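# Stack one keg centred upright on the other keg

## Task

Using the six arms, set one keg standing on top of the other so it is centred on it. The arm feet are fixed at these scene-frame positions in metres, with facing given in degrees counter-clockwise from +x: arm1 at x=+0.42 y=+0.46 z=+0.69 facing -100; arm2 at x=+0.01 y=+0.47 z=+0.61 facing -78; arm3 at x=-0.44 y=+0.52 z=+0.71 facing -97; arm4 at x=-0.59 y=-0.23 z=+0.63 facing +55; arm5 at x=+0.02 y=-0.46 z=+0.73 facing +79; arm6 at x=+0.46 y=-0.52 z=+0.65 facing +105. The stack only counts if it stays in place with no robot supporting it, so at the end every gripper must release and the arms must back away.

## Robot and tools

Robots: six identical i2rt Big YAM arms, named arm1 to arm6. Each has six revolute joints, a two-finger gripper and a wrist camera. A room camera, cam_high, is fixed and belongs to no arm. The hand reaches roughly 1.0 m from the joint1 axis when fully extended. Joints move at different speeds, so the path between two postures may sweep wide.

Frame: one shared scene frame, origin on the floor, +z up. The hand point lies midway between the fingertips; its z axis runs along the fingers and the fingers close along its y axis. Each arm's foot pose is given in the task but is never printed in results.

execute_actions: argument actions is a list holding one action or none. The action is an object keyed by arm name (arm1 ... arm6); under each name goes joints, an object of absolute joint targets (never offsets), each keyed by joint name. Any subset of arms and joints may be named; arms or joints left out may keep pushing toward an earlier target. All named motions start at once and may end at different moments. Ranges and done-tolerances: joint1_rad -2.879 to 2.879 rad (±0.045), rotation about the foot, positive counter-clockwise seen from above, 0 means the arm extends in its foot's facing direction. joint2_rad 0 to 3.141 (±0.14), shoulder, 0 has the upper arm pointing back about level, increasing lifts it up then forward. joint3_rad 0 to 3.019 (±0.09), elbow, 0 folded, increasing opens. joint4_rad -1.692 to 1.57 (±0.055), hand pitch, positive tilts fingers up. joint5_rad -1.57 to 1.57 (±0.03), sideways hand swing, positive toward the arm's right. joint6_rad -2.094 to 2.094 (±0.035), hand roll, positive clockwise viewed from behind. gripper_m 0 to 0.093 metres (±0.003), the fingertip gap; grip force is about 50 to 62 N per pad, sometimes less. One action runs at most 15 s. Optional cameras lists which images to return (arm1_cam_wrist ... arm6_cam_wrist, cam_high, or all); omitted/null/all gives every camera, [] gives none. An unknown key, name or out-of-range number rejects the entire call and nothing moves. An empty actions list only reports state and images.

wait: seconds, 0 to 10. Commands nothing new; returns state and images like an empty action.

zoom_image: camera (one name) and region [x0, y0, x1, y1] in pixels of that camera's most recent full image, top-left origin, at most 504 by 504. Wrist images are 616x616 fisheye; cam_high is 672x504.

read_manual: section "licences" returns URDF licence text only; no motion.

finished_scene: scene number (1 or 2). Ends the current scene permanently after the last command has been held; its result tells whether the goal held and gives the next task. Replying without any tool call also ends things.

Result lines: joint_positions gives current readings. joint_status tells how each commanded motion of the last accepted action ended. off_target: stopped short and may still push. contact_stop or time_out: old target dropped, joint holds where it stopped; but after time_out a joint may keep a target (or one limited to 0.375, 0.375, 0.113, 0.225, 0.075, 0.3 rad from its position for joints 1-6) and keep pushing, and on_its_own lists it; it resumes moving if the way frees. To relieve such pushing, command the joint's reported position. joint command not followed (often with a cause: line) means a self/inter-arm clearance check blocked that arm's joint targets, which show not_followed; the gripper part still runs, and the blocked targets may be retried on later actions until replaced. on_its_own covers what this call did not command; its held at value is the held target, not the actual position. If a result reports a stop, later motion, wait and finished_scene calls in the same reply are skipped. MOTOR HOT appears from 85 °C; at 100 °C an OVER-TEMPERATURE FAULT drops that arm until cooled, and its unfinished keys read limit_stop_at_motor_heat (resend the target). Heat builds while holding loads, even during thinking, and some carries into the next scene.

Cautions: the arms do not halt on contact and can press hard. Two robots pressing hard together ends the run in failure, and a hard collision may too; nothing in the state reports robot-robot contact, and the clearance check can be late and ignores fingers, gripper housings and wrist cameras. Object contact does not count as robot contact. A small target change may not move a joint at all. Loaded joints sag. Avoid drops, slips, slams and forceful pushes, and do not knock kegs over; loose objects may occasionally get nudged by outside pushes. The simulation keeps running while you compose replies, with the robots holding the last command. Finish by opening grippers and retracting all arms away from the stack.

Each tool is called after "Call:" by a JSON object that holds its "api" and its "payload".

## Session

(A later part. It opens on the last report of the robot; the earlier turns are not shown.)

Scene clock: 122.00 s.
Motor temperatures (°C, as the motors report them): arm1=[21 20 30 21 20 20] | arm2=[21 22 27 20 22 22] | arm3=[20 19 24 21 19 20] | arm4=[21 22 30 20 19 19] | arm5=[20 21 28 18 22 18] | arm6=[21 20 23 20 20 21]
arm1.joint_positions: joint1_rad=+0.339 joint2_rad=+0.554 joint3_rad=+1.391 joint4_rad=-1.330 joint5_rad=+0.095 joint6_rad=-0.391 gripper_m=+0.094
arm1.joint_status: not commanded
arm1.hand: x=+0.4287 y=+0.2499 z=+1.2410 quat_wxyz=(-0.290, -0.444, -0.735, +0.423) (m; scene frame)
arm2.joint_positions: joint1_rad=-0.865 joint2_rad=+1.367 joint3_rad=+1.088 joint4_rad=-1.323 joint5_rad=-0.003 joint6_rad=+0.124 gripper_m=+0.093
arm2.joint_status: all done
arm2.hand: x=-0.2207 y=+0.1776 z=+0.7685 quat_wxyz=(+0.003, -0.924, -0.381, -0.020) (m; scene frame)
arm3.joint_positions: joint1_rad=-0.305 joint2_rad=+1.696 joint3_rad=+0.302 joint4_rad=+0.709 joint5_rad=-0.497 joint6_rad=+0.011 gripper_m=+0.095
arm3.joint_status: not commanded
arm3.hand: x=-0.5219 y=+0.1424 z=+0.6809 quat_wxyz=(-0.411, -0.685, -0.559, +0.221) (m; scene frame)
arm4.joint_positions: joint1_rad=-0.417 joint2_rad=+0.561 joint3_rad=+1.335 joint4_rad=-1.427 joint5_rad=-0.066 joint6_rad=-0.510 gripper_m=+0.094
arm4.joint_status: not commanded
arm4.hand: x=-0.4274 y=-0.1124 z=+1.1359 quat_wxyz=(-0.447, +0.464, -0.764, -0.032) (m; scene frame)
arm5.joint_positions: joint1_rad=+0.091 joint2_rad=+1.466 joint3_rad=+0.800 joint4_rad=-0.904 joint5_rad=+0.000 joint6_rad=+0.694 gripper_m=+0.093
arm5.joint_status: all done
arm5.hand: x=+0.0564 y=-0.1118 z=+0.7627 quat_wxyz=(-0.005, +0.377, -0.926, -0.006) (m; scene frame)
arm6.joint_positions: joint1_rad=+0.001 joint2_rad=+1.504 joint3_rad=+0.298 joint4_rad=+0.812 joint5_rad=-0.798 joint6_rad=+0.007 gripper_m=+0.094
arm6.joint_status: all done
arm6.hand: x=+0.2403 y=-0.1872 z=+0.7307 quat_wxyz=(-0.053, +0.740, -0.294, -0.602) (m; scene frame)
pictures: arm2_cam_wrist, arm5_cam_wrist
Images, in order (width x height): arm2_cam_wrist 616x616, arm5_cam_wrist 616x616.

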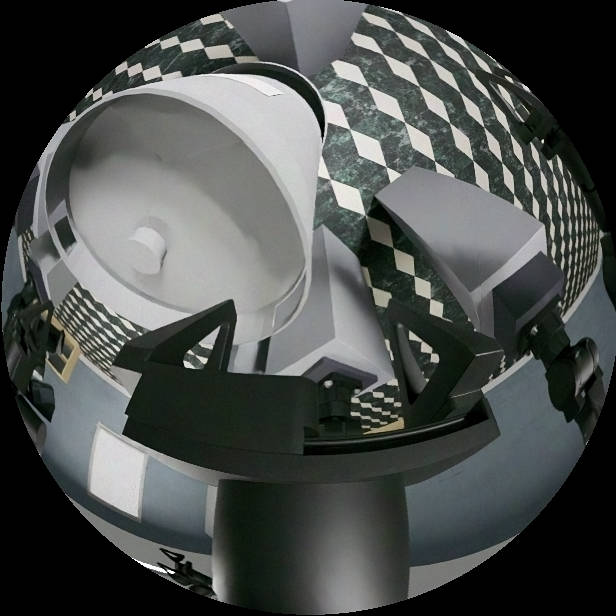

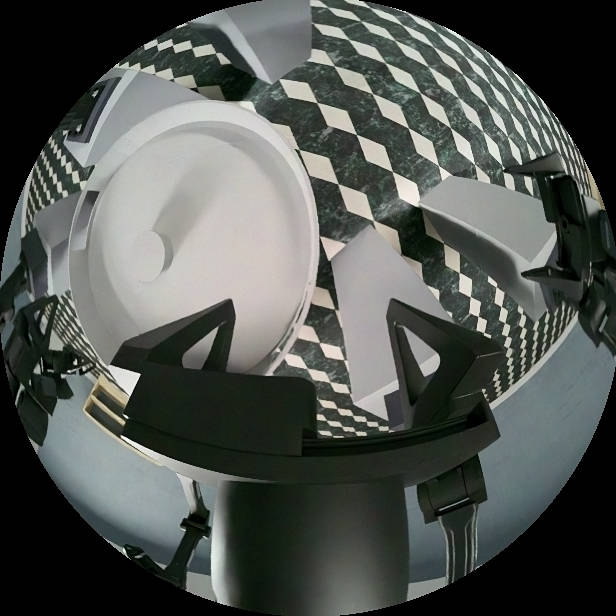

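Call:
{"api": "execute_actions", "payload": {"actions": [{"arm2":{"joints":{"joint2_rad":1.495,"joint3_rad":0.92,"joint4_rad":-0.985}},"arm5":{"joints":{"joint1_rad":0.075,"joint2_rad":1.755,"joint3_rad":0.72,"joint4_rad":-0.518}}}], "cameras": ["arm2_cam_wrist","arm5_cam_wrist"]}}

Call:
{"api": "execute_actions", "payload": {"actions": [{"arm2":{"joints":{"gripper_m":0}},"arm5":{"joints":{"gripper_m":0}}}], "cameras": ["arm6_cam_wrist","cam_high"]}}

Scene clock: 125.87 s.
Motor temperatures (°C, as the motors report them): arm1=[21 20 30 21 20 20] | arm2=[21 22 27 20 22 22] | arm3=[20 19 24 21 19 20] | arm4=[21 22 30 20 19 19] | arm5=[20 21 28 18 22 18] | arm6=[21 20 22 20 20 21]
arm1.joint_positions: joint1_rad=+0.339 joint2_rad=+0.554 joint3_rad=+1.391 joint4_rad=-1.330 joint5_rad=+0.095 joint6_rad=-0.391 gripper_m=+0.094
arm1.joint_status: not commanded
arm1.hand: x=+0.4287 y=+0.2499 z=+1.2410 quat_wxyz=(-0.290, -0.444, -0.735, +0.423) (m; scene frame)
arm2.joint_positions: joint1_rad=-0.865 joint2_rad=+1.502 joint3_rad=+0.906 joint4_rad=-1.007 joint5_rad=-0.003 joint6_rad=+0.122 gripper_m=+0.093
arm2.joint_status: all done
arm2.hand: x=-0.2197 y=+0.1770 z=+0.6571 quat_wxyz=(+0.004, -0.924, -0.383, -0.020) (m; scene frame)
arm3.joint_positions: joint1_rad=-0.305 joint2_rad=+1.696 joint3_rad=+0.302 joint4_rad=+0.709 joint5_rad=-0.497 joint6_rad=+0.011 gripper_m=+0.095
arm3.joint_status: not commanded
arm3.hand: x=-0.5219 y=+0.1424 z=+0.6809 quat_wxyz=(-0.411, -0.685, -0.559, +0.221) (m; scene frame)
arm4.joint_positions: joint1_rad=-0.417 joint2_rad=+0.561 joint3_rad=+1.335 joint4_rad=-1.427 joint5_rad=-0.066 joint6_rad=-0.510 gripper_m=+0.094
arm4.joint_status: not commanded
arm4.hand: x=-0.4274 y=-0.1124 z=+1.1359 quat_wxyz=(-0.447, +0.464, -0.764, -0.032) (m; scene frame)
arm5.joint_positions: joint1_rad=+0.085 joint2_rad=+1.761 joint3_rad=+0.714 joint4_rad=-0.530 joint5_rad=+0.000 joint6_rad=+0.694 gripper_m=+0.093
arm5.joint_status: all done
arm5.hand: x=+0.0588 y=-0.1112 z=+0.6432 quat_wxyz=(-0.003, +0.375, -0.927, -0.003) (m; scene frame)
arm6.joint_positions: joint1_rad=+0.001 joint2_rad=+1.504 joint3_rad=+0.298 joint4_rad=+0.812 joint5_rad=-0.798 joint6_rad=+0.007 gripper_m=+0.094
arm6.joint_status: not commanded
arm6.hand: x=+0.2403 y=-0.1872 z=+0.7307 quat_wxyz=(-0.053, +0.740, -0.294, -0.602) (m; scene frame)
pictures: arm2_cam_wrist, arm5_cam_wrist
Images, in order (width x height): arm2_cam_wrist 616x616, arm5_cam_wrist 616x616.

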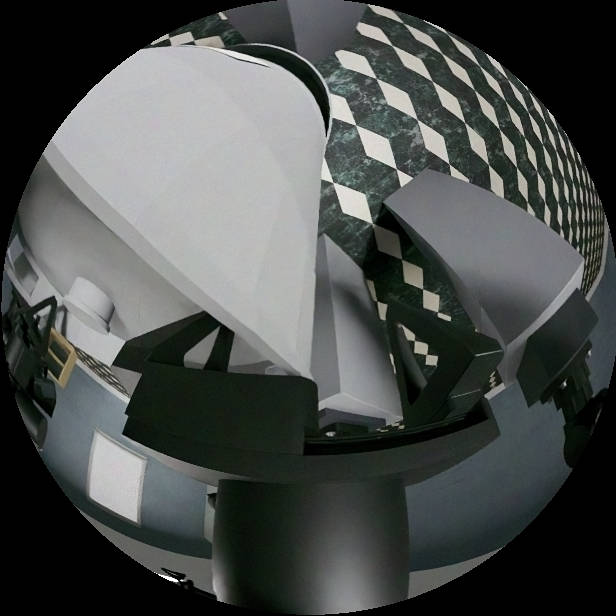

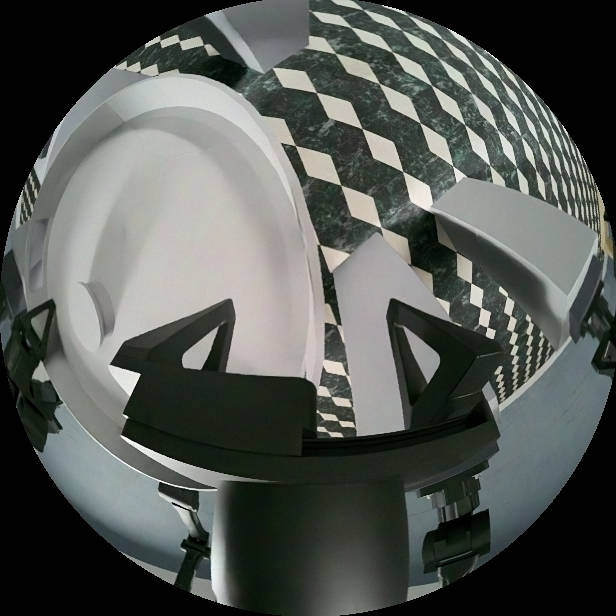

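Scene clock: 126.63 s.
Motor temperatures (°C, as the motors report them): arm1=[21 20 30 21 20 20] | arm2=[21 22 27 20 22 22] | arm3=[20 19 24 21 19 20] | arm4=[21 22 30 20 19 19] | arm5=[20 21 27 18 22 18] | arm6=[21 20 22 20 20 21]
arm1.joint_positions: joint1_rad=+0.339 joint2_rad=+0.554 joint3_rad=+1.391 joint4_rad=-1.330 joint5_rad=+0.095 joint6_rad=-0.391 gripper_m=+0.094
arm1.joint_status: not commanded
arm1.hand: x=+0.4287 y=+0.2499 z=+1.2410 quat_wxyz=(-0.290, -0.444, -0.735, +0.423) (m; scene frame)
arm2.joint_positions: joint1_rad=-0.850 joint2_rad=+1.502 joint3_rad=+0.906 joint4_rad=-1.002 joint5_rad=+0.028 joint6_rad=+0.096 gripper_m=+0.004
arm2.joint_status: gripper_m off_target (ended at +0.004, target +0.000)
arm2.hand: x=-0.2203 y=+0.1759 z=+0.6571 quat_wxyz=(+0.016, -0.916, -0.402, -0.011) (m; scene frame)
arm3.joint_positions: joint1_rad=-0.305 joint2_rad=+1.696 joint3_rad=+0.302 joint4_rad=+0.709 joint5_rad=-0.497 joint6_rad=+0.011 gripper_m=+0.095
arm3.joint_status: not commanded
arm3.hand: x=-0.5219 y=+0.1424 z=+0.6809 quat_wxyz=(-0.411, -0.685, -0.559, +0.221) (m; scene frame)
arm4.joint_positions: joint1_rad=-0.417 joint2_rad=+0.561 joint3_rad=+1.335 joint4_rad=-1.427 joint5_rad=-0.066 joint6_rad=-0.510 gripper_m=+0.094
arm4.joint_status: not commanded
arm4.hand: x=-0.4274 y=-0.1124 z=+1.1359 quat_wxyz=(-0.447, +0.464, -0.764, -0.032) (m; scene frame)
arm5.joint_positions: joint1_rad=+0.072 joint2_rad=+1.760 joint3_rad=+0.711 joint4_rad=-0.527 joint5_rad=-0.017 joint6_rad=+0.709 gripper_m=+0.003
arm5.joint_status: all done
arm5.hand: x=+0.0603 y=-0.1123 z=+0.6429 quat_wxyz=(+0.005, +0.361, -0.932, -0.007) (m; scene frame)
arm6.joint_positions: joint1_rad=+0.001 joint2_rad=+1.504 joint3_rad=+0.298 joint4_rad=+0.812 joint5_rad=-0.798 joint6_rad=+0.007 gripper_m=+0.094
arm6.joint_status: not commanded
arm6.hand: x=+0.2403 y=-0.1872 z=+0.7307 quat_wxyz=(-0.053, +0.740, -0.294, -0.602) (m; scene frame)
pictures: arm6_cam_wrist, cam_high
Images, in order (width x height): arm6_cam_wrist 616x616, cam_high 672x504.

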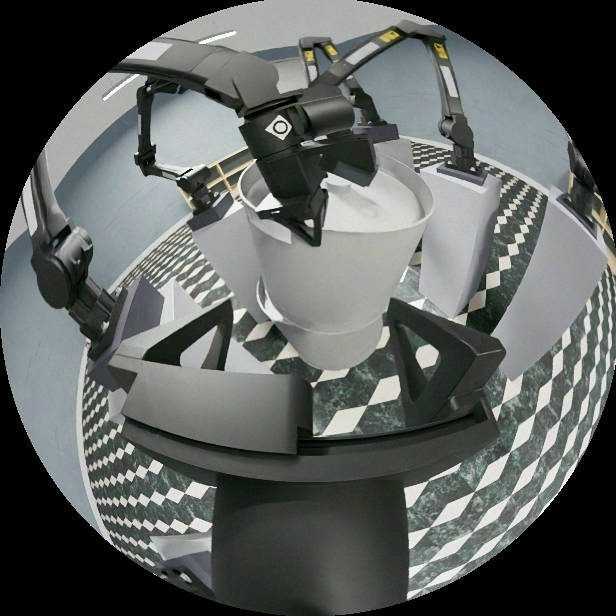

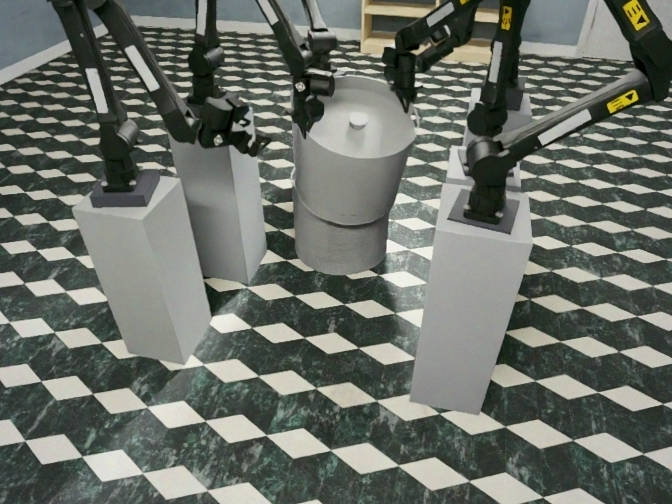

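Call:
{"api": "execute_actions", "payload": {"actions": [{"arm2":{"joints":{"joint1_rad":-0.951,"joint2_rad":1.68,"joint3_rad":1.31,"joint4_rad":-1.07,"joint6_rad":0.02}},"arm5":{"joints":{"joint1_rad":0.414,"joint2_rad":1.455,"joint3_rad":0.64,"joint4_rad":-0.65,"joint6_rad":1.03}},"arm3":{"joints":{"joint1_rad":-0.5,"joint5_rad":-0.6,"joint4_rad":0.5}}}], "cameras": ["cam_high","arm6_cam_wrist","arm3_cam_wrist","arm2_cam_wrist","arm5_cam_wrist"]}}

Scene clock: 132.70 s.
Motor temperatures (°C, as the motors report them): arm1=[21 20 30 21 20 20] | arm2=[21 22 27 20 22 22] | arm3=[20 19 24 21 19 20] | arm4=[21 22 30 20 19 19] | arm5=[20 21 27 18 22 18] | arm6=[21 20 22 20 20 21]
arm1.joint_positions: joint1_rad=+0.339 joint2_rad=+0.554 joint3_rad=+1.391 joint4_rad=-1.330 joint5_rad=+0.095 joint6_rad=-0.391 gripper_m=+0.094
arm1.joint_status: not commanded
arm1.hand: x=+0.4287 y=+0.2499 z=+1.2410 quat_wxyz=(-0.290, -0.444, -0.735, +0.423) (m; scene frame)
arm2.joint_positions: joint1_rad=-0.946 joint2_rad=+1.715 joint3_rad=+1.230 joint4_rad=-1.092 joint5_rad=+0.004 joint6_rad=+0.066 gripper_m=+0.002
arm2.joint_status: joint6_rad time_out (moved -0.030 of -0.076); the others done
arm2.on_its_own: joint6_rad reads +0.066 and still pushes toward +0.020 since a time_out
arm2.hand: x=-0.3169 y=+0.1181 z=+0.6748 quat_wxyz=(+0.000, -0.929, -0.371, -0.007) (m; scene frame)
arm3.joint_positions: joint1_rad=-0.501 joint2_rad=+1.696 joint3_rad=+0.302 joint4_rad=+0.508 joint5_rad=-0.597 joint6_rad=+0.010 gripper_m=+0.095
arm3.joint_status: all done
arm3.hand: x=-0.5600 y=+0.1880 z=+0.6562 quat_wxyz=(-0.391, -0.761, -0.495, +0.151) (m; scene frame)
arm4.joint_positions: joint1_rad=-0.417 joint2_rad=+0.561 joint3_rad=+1.335 joint4_rad=-1.427 joint5_rad=-0.066 joint6_rad=-0.510 gripper_m=+0.094
arm4.joint_status: not commanded
arm4.hand: x=-0.4274 y=-0.1124 z=+1.1359 quat_wxyz=(-0.447, +0.464, -0.764, -0.032) (m; scene frame)
arm5.joint_positions: joint1_rad=+0.409 joint2_rad=+1.538 joint3_rad=+0.582 joint4_rad=-0.630 joint5_rad=+0.008 joint6_rad=+1.046 gripper_m=+0.002
arm5.joint_status: all done
arm5.hand: x=-0.0409 y=-0.1721 z=+0.6824 quat_wxyz=(-0.007, +0.362, -0.932, +0.003) (m; scene frame)
arm6.joint_positions: joint1_rad=+0.001 joint2_rad=+1.504 joint3_rad=+0.298 joint4_rad=+0.812 joint5_rad=-0.798 joint6_rad=+0.007 gripper_m=+0.094
arm6.joint_status: not commanded
arm6.hand: x=+0.2403 y=-0.1872 z=+0.7307 quat_wxyz=(-0.053, +0.740, -0.294, -0.602) (m; scene frame)
pictures: arm2_cam_wrist, arm3_cam_wrist, arm5_cam_wrist, arm6_cam_wrist, cam_high
Images, in order (width x height): arm2_cam_wrist 616x616, arm3_cam_wrist 616x616, arm5_cam_wrist 616x616, arm6_cam_wrist 616x616, cam_high 672x504.

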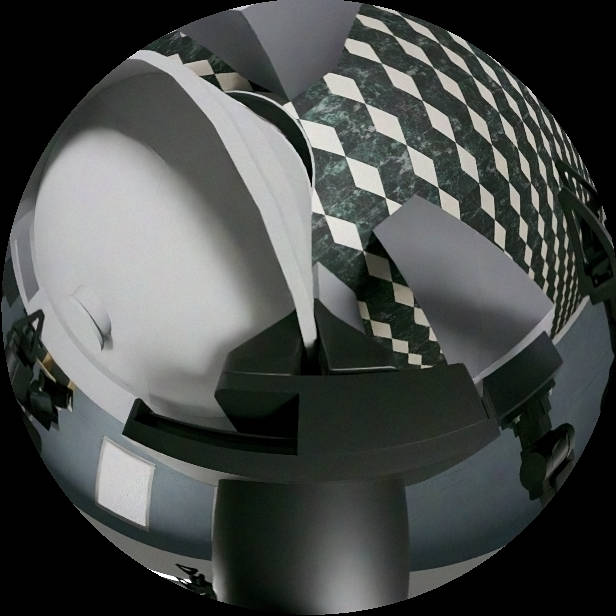

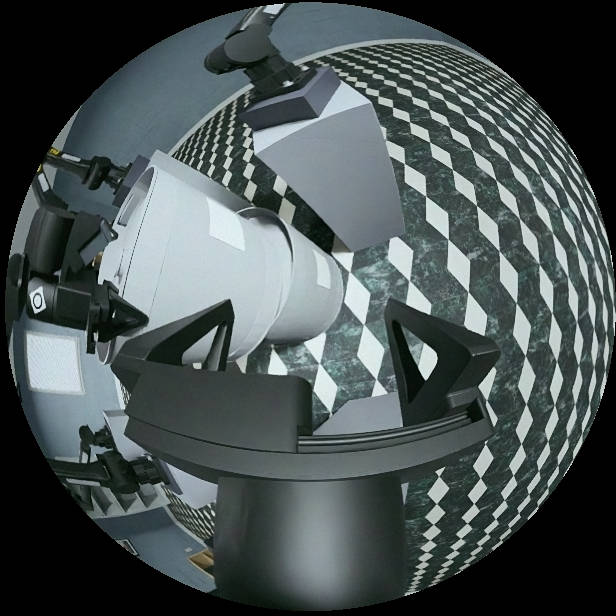

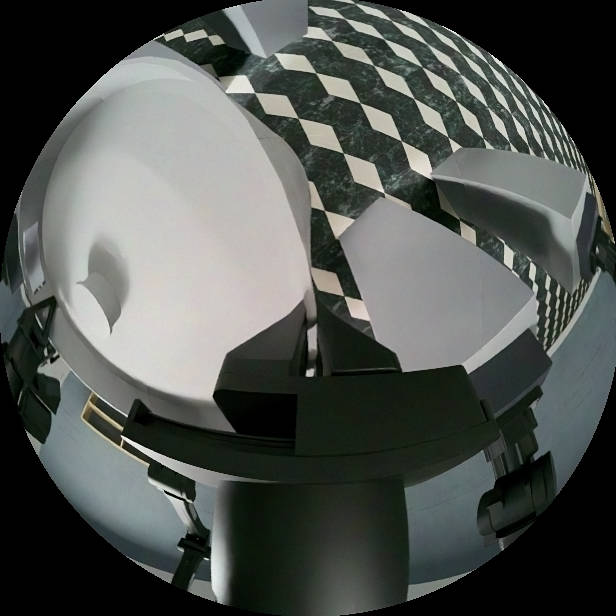

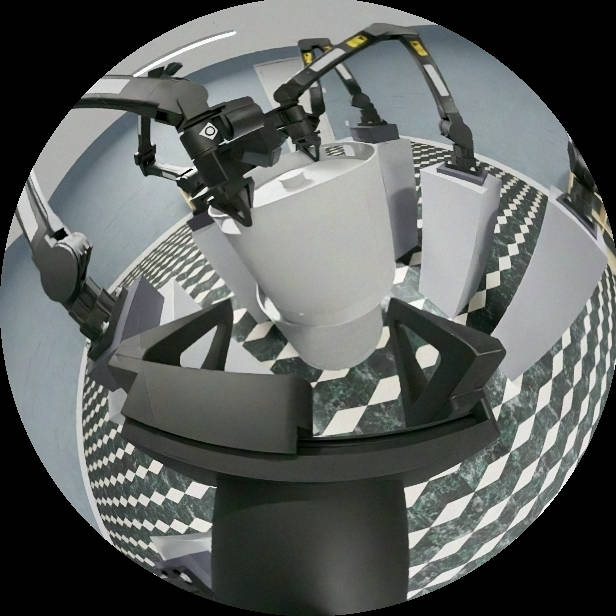

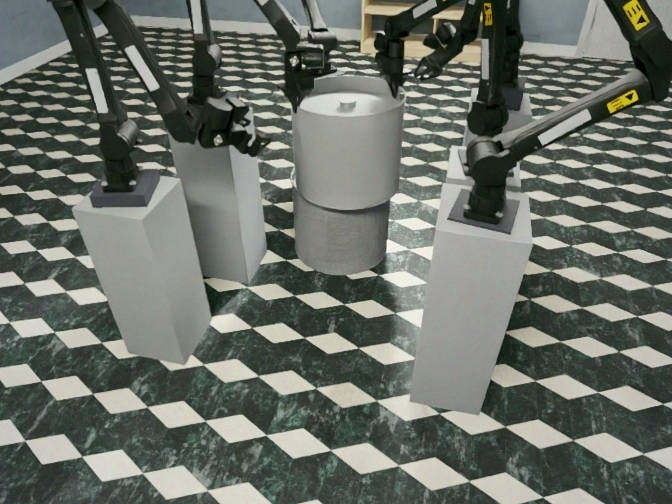

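Call:
{"api": "execute_actions", "payload": {"actions": [{"arm2":{"joints":{"joint1_rad":-0.96,"joint2_rad":1.55,"joint3_rad":1.6,"joint4_rad":-1.177,"joint6_rad":0.055}},"arm5":{"joints":{"joint1_rad":0.56,"joint2_rad":1.255,"joint3_rad":0.70,"joint4_rad":-0.71,"joint6_rad":1.195}}}], "cameras": ["cam_high","arm6_cam_wrist","arm3_cam_wrist","arm2_cam_wrist","arm5_cam_wrist"]}}

Scene clock: 139.23 s.
Motor temperatures (°C, as the motors report them): arm1=[21 20 30 21 20 20] | arm2=[21 23 31 20 22 22] | arm3=[20 20 24 21 19 20] | arm4=[21 22 30 20 19 19] | arm5=[20 22 28 18 22 18] | arm6=[21 20 22 20 20 21]
arm1.joint_positions: joint1_rad=+0.339 joint2_rad=+0.554 joint3_rad=+1.391 joint4_rad=-1.330 joint5_rad=+0.095 joint6_rad=-0.391 gripper_m=+0.094
arm1.joint_status: not commanded
arm1.hand: x=+0.4287 y=+0.2499 z=+1.2410 quat_wxyz=(-0.290, -0.444, -0.735, +0.423) (m; scene frame)
arm2.joint_positions: joint1_rad=-0.963 joint2_rad=+1.789 joint3_rad=+1.368 joint4_rad=-1.156 joint5_rad=-0.018 joint6_rad=+0.067 gripper_m=+0.002
arm2.joint_status: joint2_rad time_out (moved +0.075 of -0.165); joint3_rad time_out (moved +0.138 of +0.370); the others done
arm2.on_its_own: joint2_rad reads +1.789 and still pushes toward +1.550 since a time_out; joint3_rad reads +1.368 and still pushes toward +1.494 since a time_out (your +1.600 is given up)
arm2.hand: x=-0.3460 y=+0.0941 z=+0.6862 quat_wxyz=(-0.010, -0.932, -0.362, -0.013) (m; scene frame)
arm3.joint_positions: joint1_rad=-0.501 joint2_rad=+1.696 joint3_rad=+0.302 joint4_rad=+0.508 joint5_rad=-0.597 joint6_rad=+0.010 gripper_m=+0.095
arm3.joint_status: not commanded
arm3.hand: x=-0.5600 y=+0.1880 z=+0.6562 quat_wxyz=(-0.391, -0.761, -0.495, +0.151) (m; scene frame)
arm4.joint_positions: joint1_rad=-0.417 joint2_rad=+0.561 joint3_rad=+1.335 joint4_rad=-1.427 joint5_rad=-0.066 joint6_rad=-0.510 gripper_m=+0.094
arm4.joint_status: not commanded
arm4.hand: x=-0.4274 y=-0.1124 z=+1.1359 quat_wxyz=(-0.447, +0.464, -0.764, -0.032) (m; scene frame)
arm5.joint_positions: joint1_rad=+0.556 joint2_rad=+1.431 joint3_rad=+0.559 joint4_rad=-0.706 joint5_rad=+0.007 joint6_rad=+1.218 gripper_m=+0.002
arm5.joint_status: joint2_rad time_out (moved -0.107 of -0.283); joint3_rad time_out (moved -0.023 of +0.118); the others done
arm5.on_its_own: joint2_rad reads +1.431 and still pushes toward +1.255 since a time_out; joint3_rad reads +0.559 and still pushes toward +0.677 since a time_out
arm5.hand: x=-0.0778 y=-0.1973 z=+0.7050 quat_wxyz=(-0.007, +0.350, -0.937, -0.001) (m; scene frame)
arm6.joint_positions: joint1_rad=+0.001 joint2_rad=+1.504 joint3_rad=+0.298 joint4_rad=+0.812 joint5_rad=-0.798 joint6_rad=+0.007 gripper_m=+0.094
arm6.joint_status: not commanded
arm6.hand: x=+0.2403 y=-0.1872 z=+0.7307 quat_wxyz=(-0.053, +0.740, -0.294, -0.602) (m; scene frame)
pictures: arm2_cam_wrist, arm3_cam_wrist, arm5_cam_wrist, arm6_cam_wrist, cam_high
Images, in order (width x height): arm2_cam_wrist 616x616, arm3_cam_wrist 616x616, arm5_cam_wrist 616x616, arm6_cam_wrist 616x616, cam_high 672x504.

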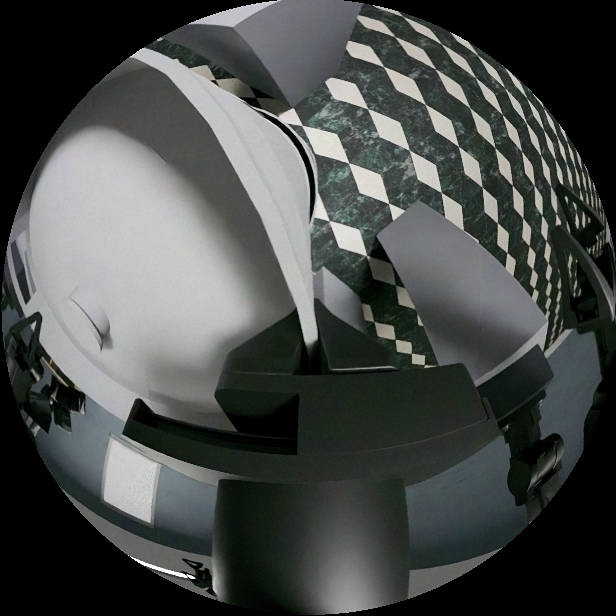

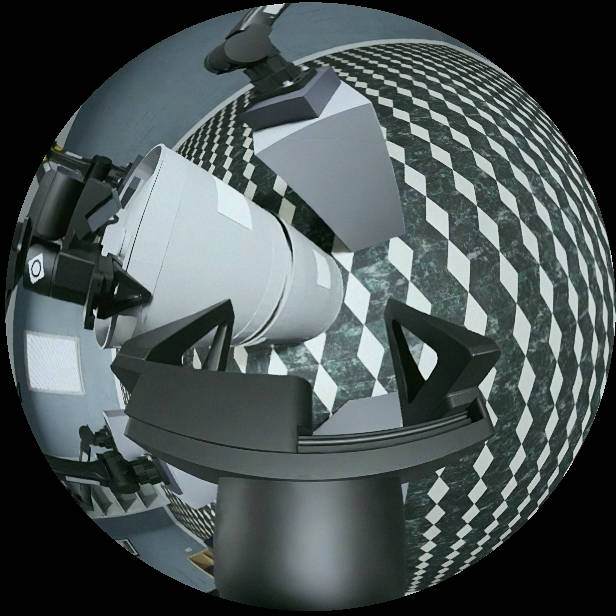

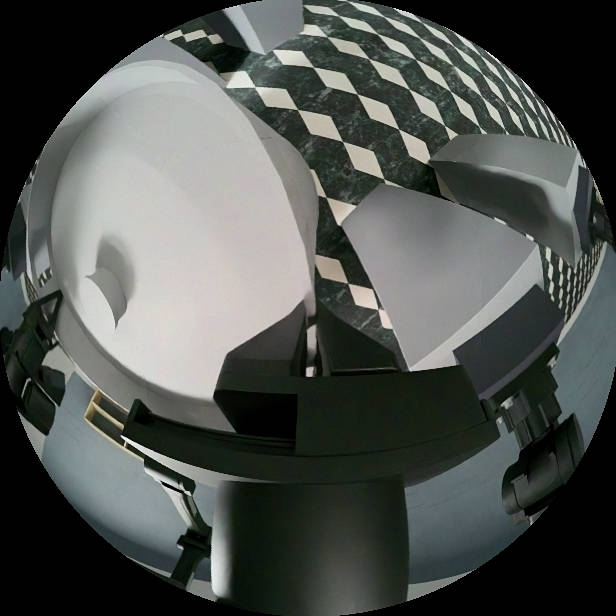

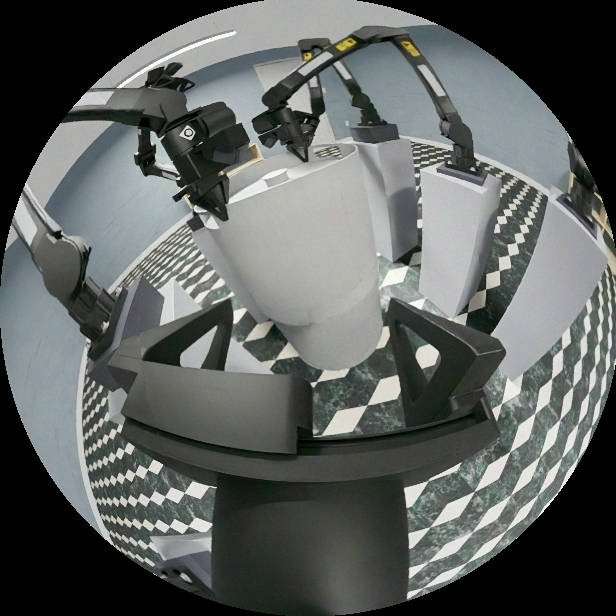

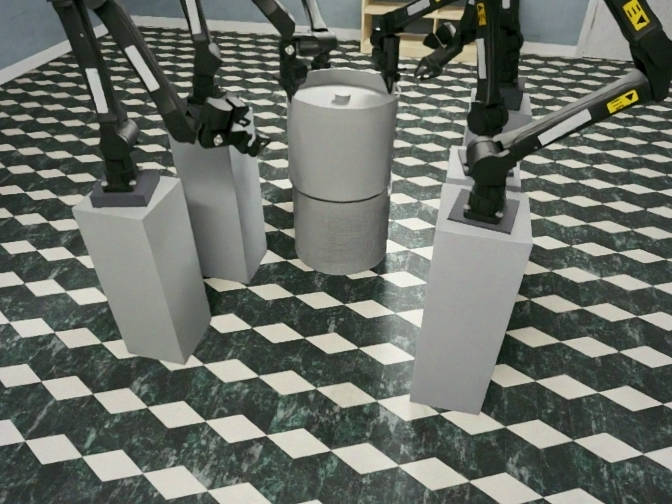

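Call:
{"api": "execute_actions", "payload": {"actions": [{"arm2":{"joints":{"joint1_rad":-0.972}},"arm5":{"joints":{"joint1_rad":0.575,"joint2_rad":1.30,"joint4_rad":-0.665}}}], "cameras": ["cam_high","arm6_cam_wrist","arm3_cam_wrist","arm2_cam_wrist","arm5_cam_wrist"]}}

Call:
{"api": "zoom_image", "payload": {"camera": "arm2_cam_wrist", "region": [200, 60, 380, 240]}}

Call:
{"api": "zoom_image", "payload": {"camera": "arm5_cam_wrist", "region": [200, 60, 380, 240]}}

Call:
{"api": "zoom_image", "payload": {"camera": "cam_high", "region": [270, 130, 410, 230]}}

Call:
{"api": "zoom_image", "payload": {"camera": "arm3_cam_wrist", "region": [200, 180, 380, 360]}}

Scene clock: 144.83 s.
Motor temperatures (°C, as the motors report them): arm1=[21 20 30 21 20 20] | arm2=[21 25 33 20 22 22] | arm3=[20 20 24 21 19 20] | arm4=[21 22 30 20 19 19] | arm5=[20 22 30 18 22 18] | arm6=[21 20 22 20 20 21]
arm1.joint_positions: joint1_rad=+0.339 joint2_rad=+0.554 joint3_rad=+1.391 joint4_rad=-1.330 joint5_rad=+0.095 joint6_rad=-0.391 gripper_m=+0.094
arm1.joint_status: not commanded
arm1.hand: x=+0.4287 y=+0.2499 z=+1.2410 quat_wxyz=(-0.290, -0.444, -0.735, +0.423) (m; scene frame)
arm2.joint_positions: joint1_rad=-0.966 joint2_rad=+1.789 joint3_rad=+1.367 joint4_rad=-1.156 joint5_rad=-0.011 joint6_rad=+0.067 gripper_m=+0.002
arm2.joint_status: all done
arm2.on_its_own: joint2_rad reads +1.789 and still pushes toward +1.550 since a time_out; joint3_rad reads +1.367 and still pushes toward +1.494 since a time_out (your +1.600 is given up)
arm2.hand: x=-0.3476 y=+0.0963 z=+0.6858 quat_wxyz=(-0.006, -0.932, -0.361, -0.012) (m; scene frame)
arm3.joint_positions: joint1_rad=-0.501 joint2_rad=+1.696 joint3_rad=+0.302 joint4_rad=+0.508 joint5_rad=-0.597 joint6_rad=+0.010 gripper_m=+0.095
arm3.joint_status: not commanded
arm3.hand: x=-0.5600 y=+0.1880 z=+0.6562 quat_wxyz=(-0.391, -0.761, -0.495, +0.151) (m; scene frame)
arm4.joint_positions: joint1_rad=-0.417 joint2_rad=+0.561 joint3_rad=+1.335 joint4_rad=-1.427 joint5_rad=-0.066 joint6_rad=-0.510 gripper_m=+0.094
arm4.joint_status: not commanded
arm4.hand: x=-0.4274 y=-0.1124 z=+1.1359 quat_wxyz=(-0.447, +0.464, -0.764, -0.032) (m; scene frame)
arm5.joint_positions: joint1_rad=+0.558 joint2_rad=+1.445 joint3_rad=+0.551 joint4_rad=-0.670 joint5_rad=+0.006 joint6_rad=+1.219 gripper_m=+0.002
arm5.joint_status: joint2_rad off_target (ended at +1.445, target +1.300); the others done
arm5.on_its_own: joint2_rad reads +1.445 and still pushes toward +1.300 since a time_out; joint3_rad reads +0.551 and still pushes toward +0.677 since a time_out
arm5.hand: x=-0.0791 y=-0.1949 z=+0.6997 quat_wxyz=(-0.007, +0.350, -0.937, -0.009) (m; scene frame)
arm6.joint_positions: joint1_rad=+0.001 joint2_rad=+1.504 joint3_rad=+0.298 joint4_rad=+0.812 joint5_rad=-0.798 joint6_rad=+0.007 gripper_m=+0.094
arm6.joint_status: not commanded
arm6.hand: x=+0.2403 y=-0.1872 z=+0.7307 quat_wxyz=(-0.053, +0.740, -0.294, -0.602) (m; scene frame)
pictures: arm2_cam_wrist, arm3_cam_wrist, arm5_cam_wrist, arm6_cam_wrist, cam_high
Images, in order (width x height): arm2_cam_wrist 616x616, arm3_cam_wrist 616x616, arm5_cam_wrist 616x616, arm6_cam_wrist 616x616, cam_high 672x504.

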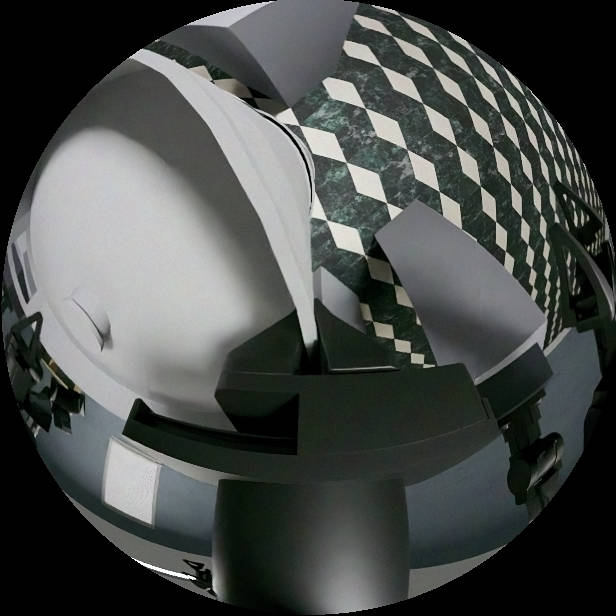

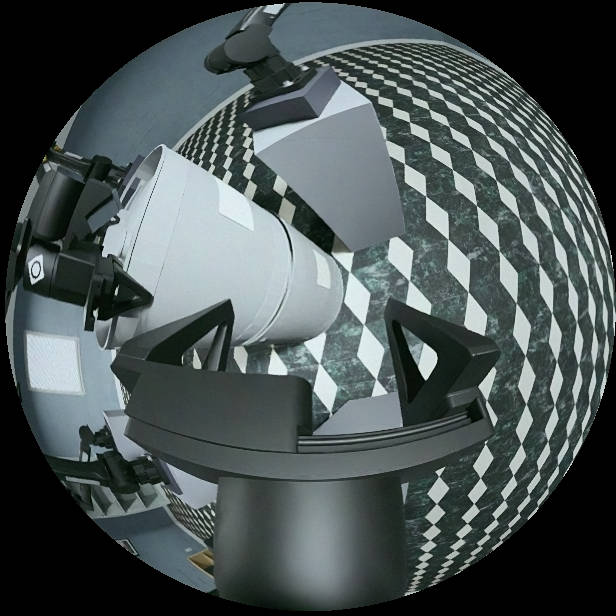

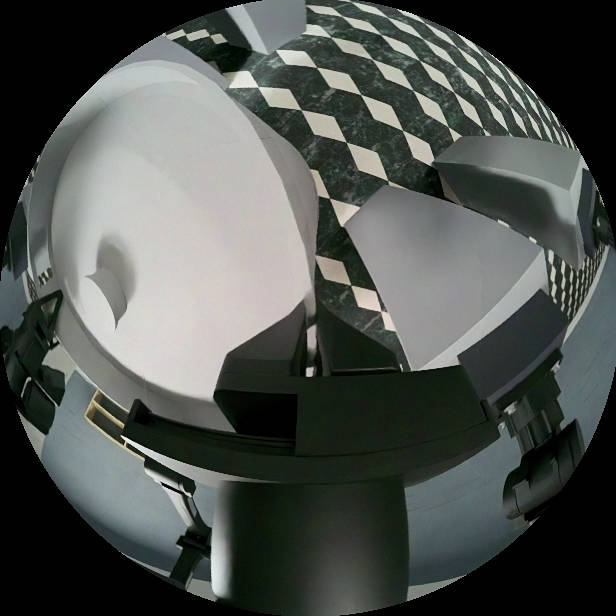

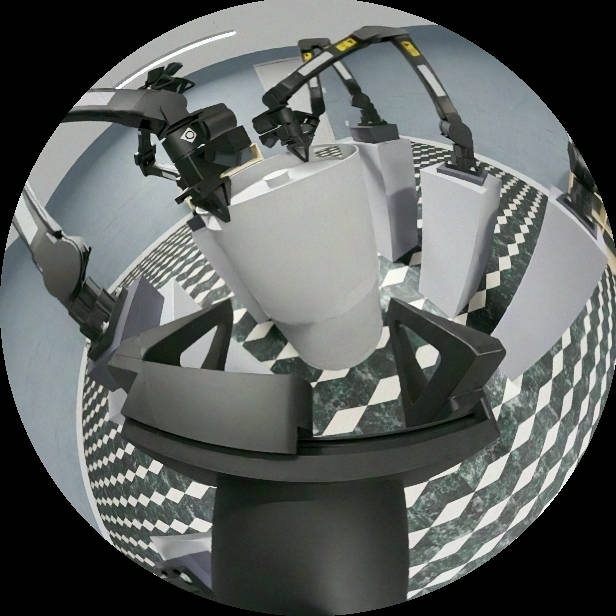

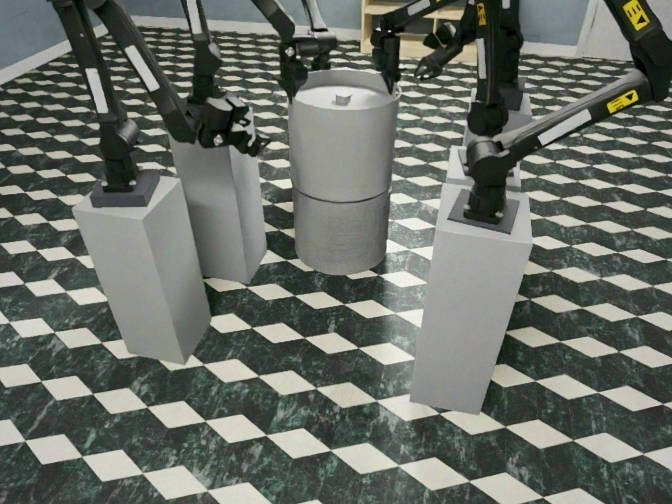

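Region (200, 60, 380, 240) of arm2_cam_wrist's 616x616 image, scaled by 2.800, with more detail than that image has.

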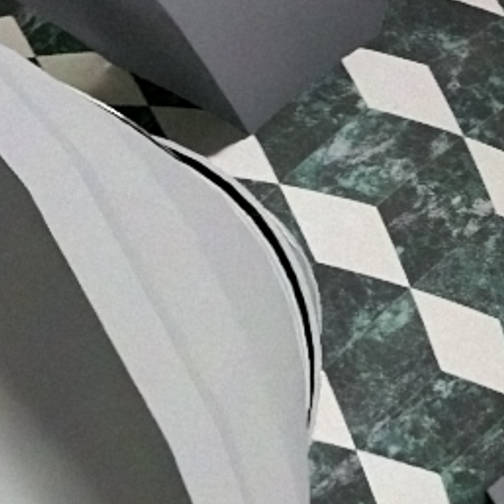

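Region (200, 60, 380, 240) of arm5_cam_wrist's 616x616 image, scaled by 2.800, with more detail than that image has.

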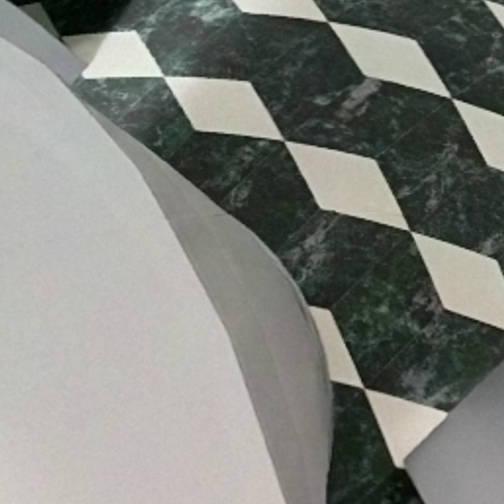

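Region (270, 130, 410, 230) of cam_high's 672x504 image, scaled by 3.600, with more detail than that image has; it fills the top 360 rows of this view, and the rest is white.

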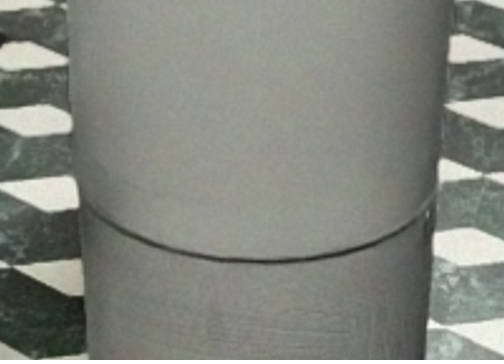

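Region (200, 180, 380, 360) of arm3_cam_wrist's 616x616 image, scaled by 2.800, with more detail than that image has.

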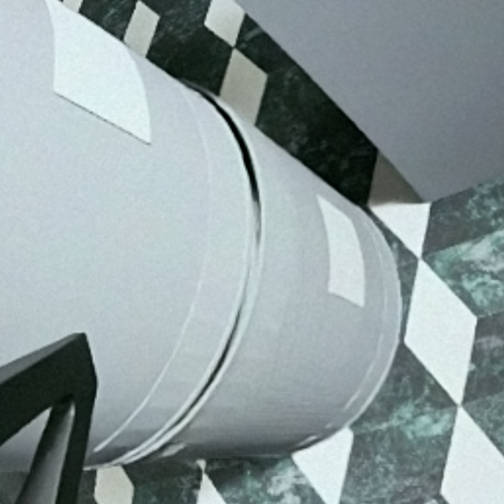

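Call:
{"api": "execute_actions", "payload": {"actions": [{"arm2":{"joints":{"joint1_rad":-0.985,"joint4_rad":-1.105}},"arm5":{"joints":{"joint1_rad":0.61,"joint2_rad":1.32,"joint6_rad":1.25}}}], "cameras": ["cam_high","arm3_cam_wrist","arm2_cam_wrist","arm5_cam_wrist"]}}

Call:
{"api": "zoom_image", "payload": {"camera": "arm2_cam_wrist", "region": [200, 60, 380, 240]}}

Call:
{"api": "zoom_image", "payload": {"camera": "arm5_cam_wrist", "region": [200, 60, 380, 240]}}

Call:
{"api": "zoom_image", "payload": {"camera": "cam_high", "region": [270, 130, 410, 230]}}

Call:
{"api": "zoom_image", "payload": {"camera": "arm3_cam_wrist", "region": [200, 180, 380, 360]}}

Scene clock: 149.70 s.
Motor temperatures (°C, as the motors report them): arm1=[21 20 30 21 20 20] | arm2=[21 26 34 20 22 21] | arm3=[20 20 24 21 19 20] | arm4=[21 22 30 20 19 19] | arm5=[20 22 31 18 22 18] | arm6=[21 20 22 20 20 21]
arm1.joint_positions: joint1_rad=+0.339 joint2_rad=+0.554 joint3_rad=+1.391 joint4_rad=-1.330 joint5_rad=+0.095 joint6_rad=-0.391 gripper_m=+0.094
arm1.joint_status: not commanded
arm1.hand: x=+0.4287 y=+0.2499 z=+1.2410 quat_wxyz=(-0.290, -0.444, -0.735, +0.423) (m; scene frame)
arm2.joint_positions: joint1_rad=-0.973 joint2_rad=+1.790 joint3_rad=+1.355 joint4_rad=-1.117 joint5_rad=-0.014 joint6_rad=+0.075 gripper_m=+0.002
arm2.joint_status: all done
arm2.on_its_own: joint2_rad reads +1.790 and still pushes toward +1.550 since a time_out; joint3_rad reads +1.355 and still pushes toward +1.494 since a time_out (your +1.600 is given up)
arm2.hand: x=-0.3534 y=+0.0948 z=+0.6816 quat_wxyz=(-0.013, -0.935, -0.354, +0.000) (m; scene frame)
arm3.joint_positions: joint1_rad=-0.501 joint2_rad=+1.696 joint3_rad=+0.302 joint4_rad=+0.508 joint5_rad=-0.597 joint6_rad=+0.010 gripper_m=+0.095
arm3.joint_status: not commanded
arm3.hand: x=-0.5600 y=+0.1880 z=+0.6562 quat_wxyz=(-0.391, -0.761, -0.495, +0.151) (m; scene frame)
arm4.joint_positions: joint1_rad=-0.417 joint2_rad=+0.561 joint3_rad=+1.335 joint4_rad=-1.427 joint5_rad=-0.066 joint6_rad=-0.510 gripper_m=+0.094
arm4.joint_status: not commanded
arm4.hand: x=-0.4274 y=-0.1124 z=+1.1359 quat_wxyz=(-0.447, +0.464, -0.764, -0.032) (m; scene frame)
arm5.joint_positions: joint1_rad=+0.592 joint2_rad=+1.461 joint3_rad=+0.551 joint4_rad=-0.664 joint5_rad=+0.004 joint6_rad=+1.270 gripper_m=+0.002
arm5.joint_status: joint2_rad off_target (ended at +1.461, target +1.320); the others done
arm5.on_its_own: joint2_rad reads +1.461 and still pushes toward +1.320 since a time_out; joint3_rad reads +0.551 and still pushes toward +0.677 since a time_out
arm5.hand: x=-0.0880 y=-0.1996 z=+0.6955 quat_wxyz=(-0.006, +0.343, -0.939, -0.004) (m; scene frame)
arm6.joint_positions: joint1_rad=+0.001 joint2_rad=+1.504 joint3_rad=+0.298 joint4_rad=+0.812 joint5_rad=-0.798 joint6_rad=+0.007 gripper_m=+0.094
arm6.joint_status: not commanded
arm6.hand: x=+0.2403 y=-0.1872 z=+0.7307 quat_wxyz=(-0.053, +0.740, -0.294, -0.602) (m; scene frame)
pictures: arm2_cam_wrist, arm3_cam_wrist, arm5_cam_wrist, cam_high
Images, in order (width x height): arm2_cam_wrist 616x616, arm3_cam_wrist 616x616, arm5_cam_wrist 616x616, cam_high 672x504.

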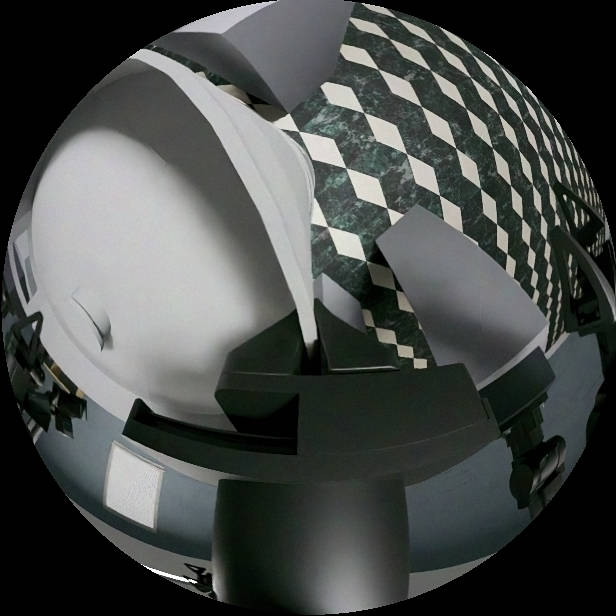

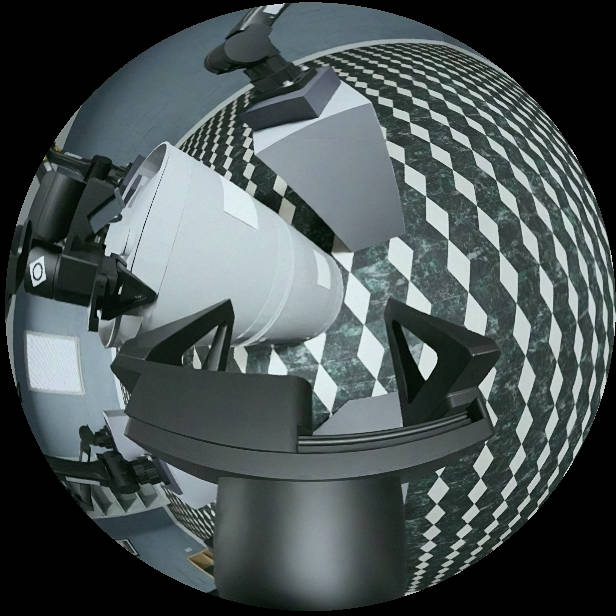

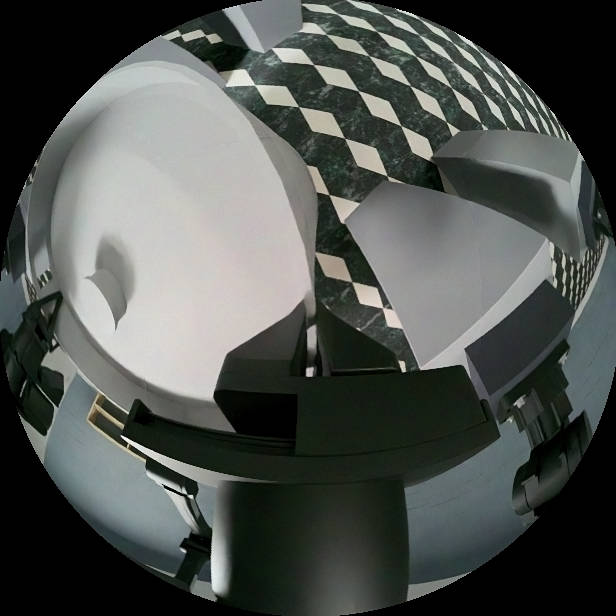

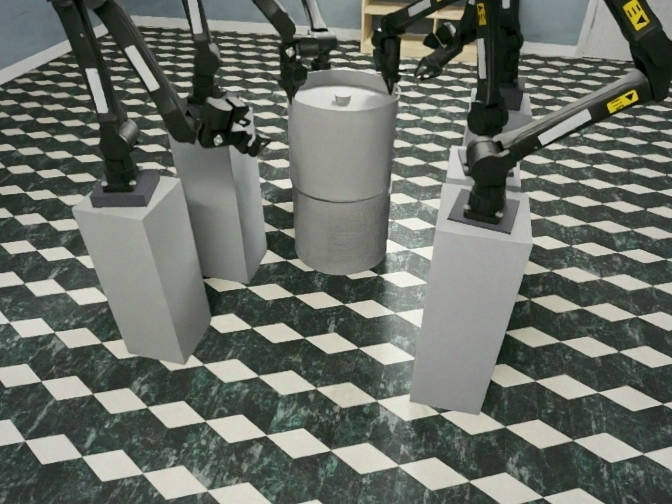

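Region (200, 60, 380, 240) of arm2_cam_wrist's 616x616 image, scaled by 2.800, with more detail than that image has.

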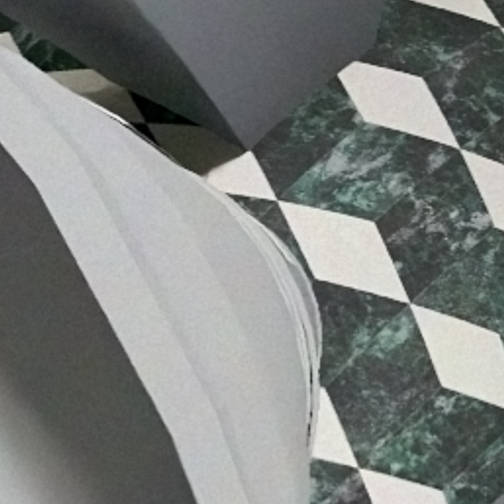

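Region (200, 60, 380, 240) of arm5_cam_wrist's 616x616 image, scaled by 2.800, with more detail than that image has.

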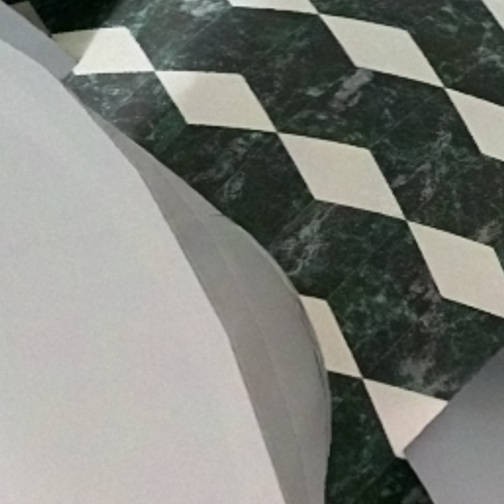

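Region (270, 130, 410, 230) of cam_high's 672x504 image, scaled by 3.600, with more detail than that image has; it fills the top 360 rows of this view, and the rest is white.

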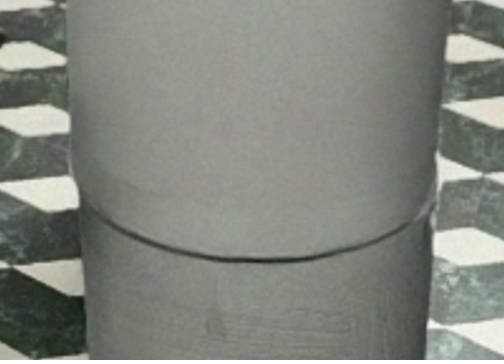

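Region (200, 180, 380, 360) of arm3_cam_wrist's 616x616 image, scaled by 2.800, with more detail than that image has.

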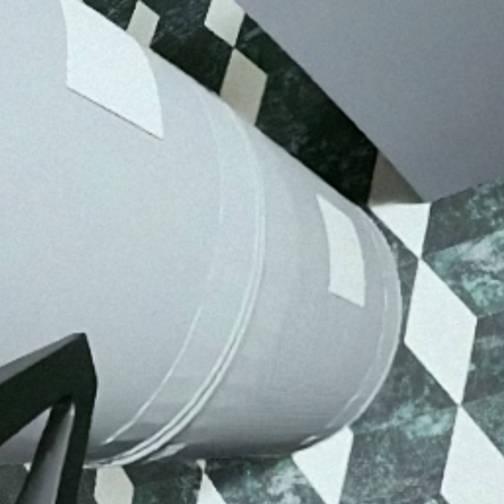

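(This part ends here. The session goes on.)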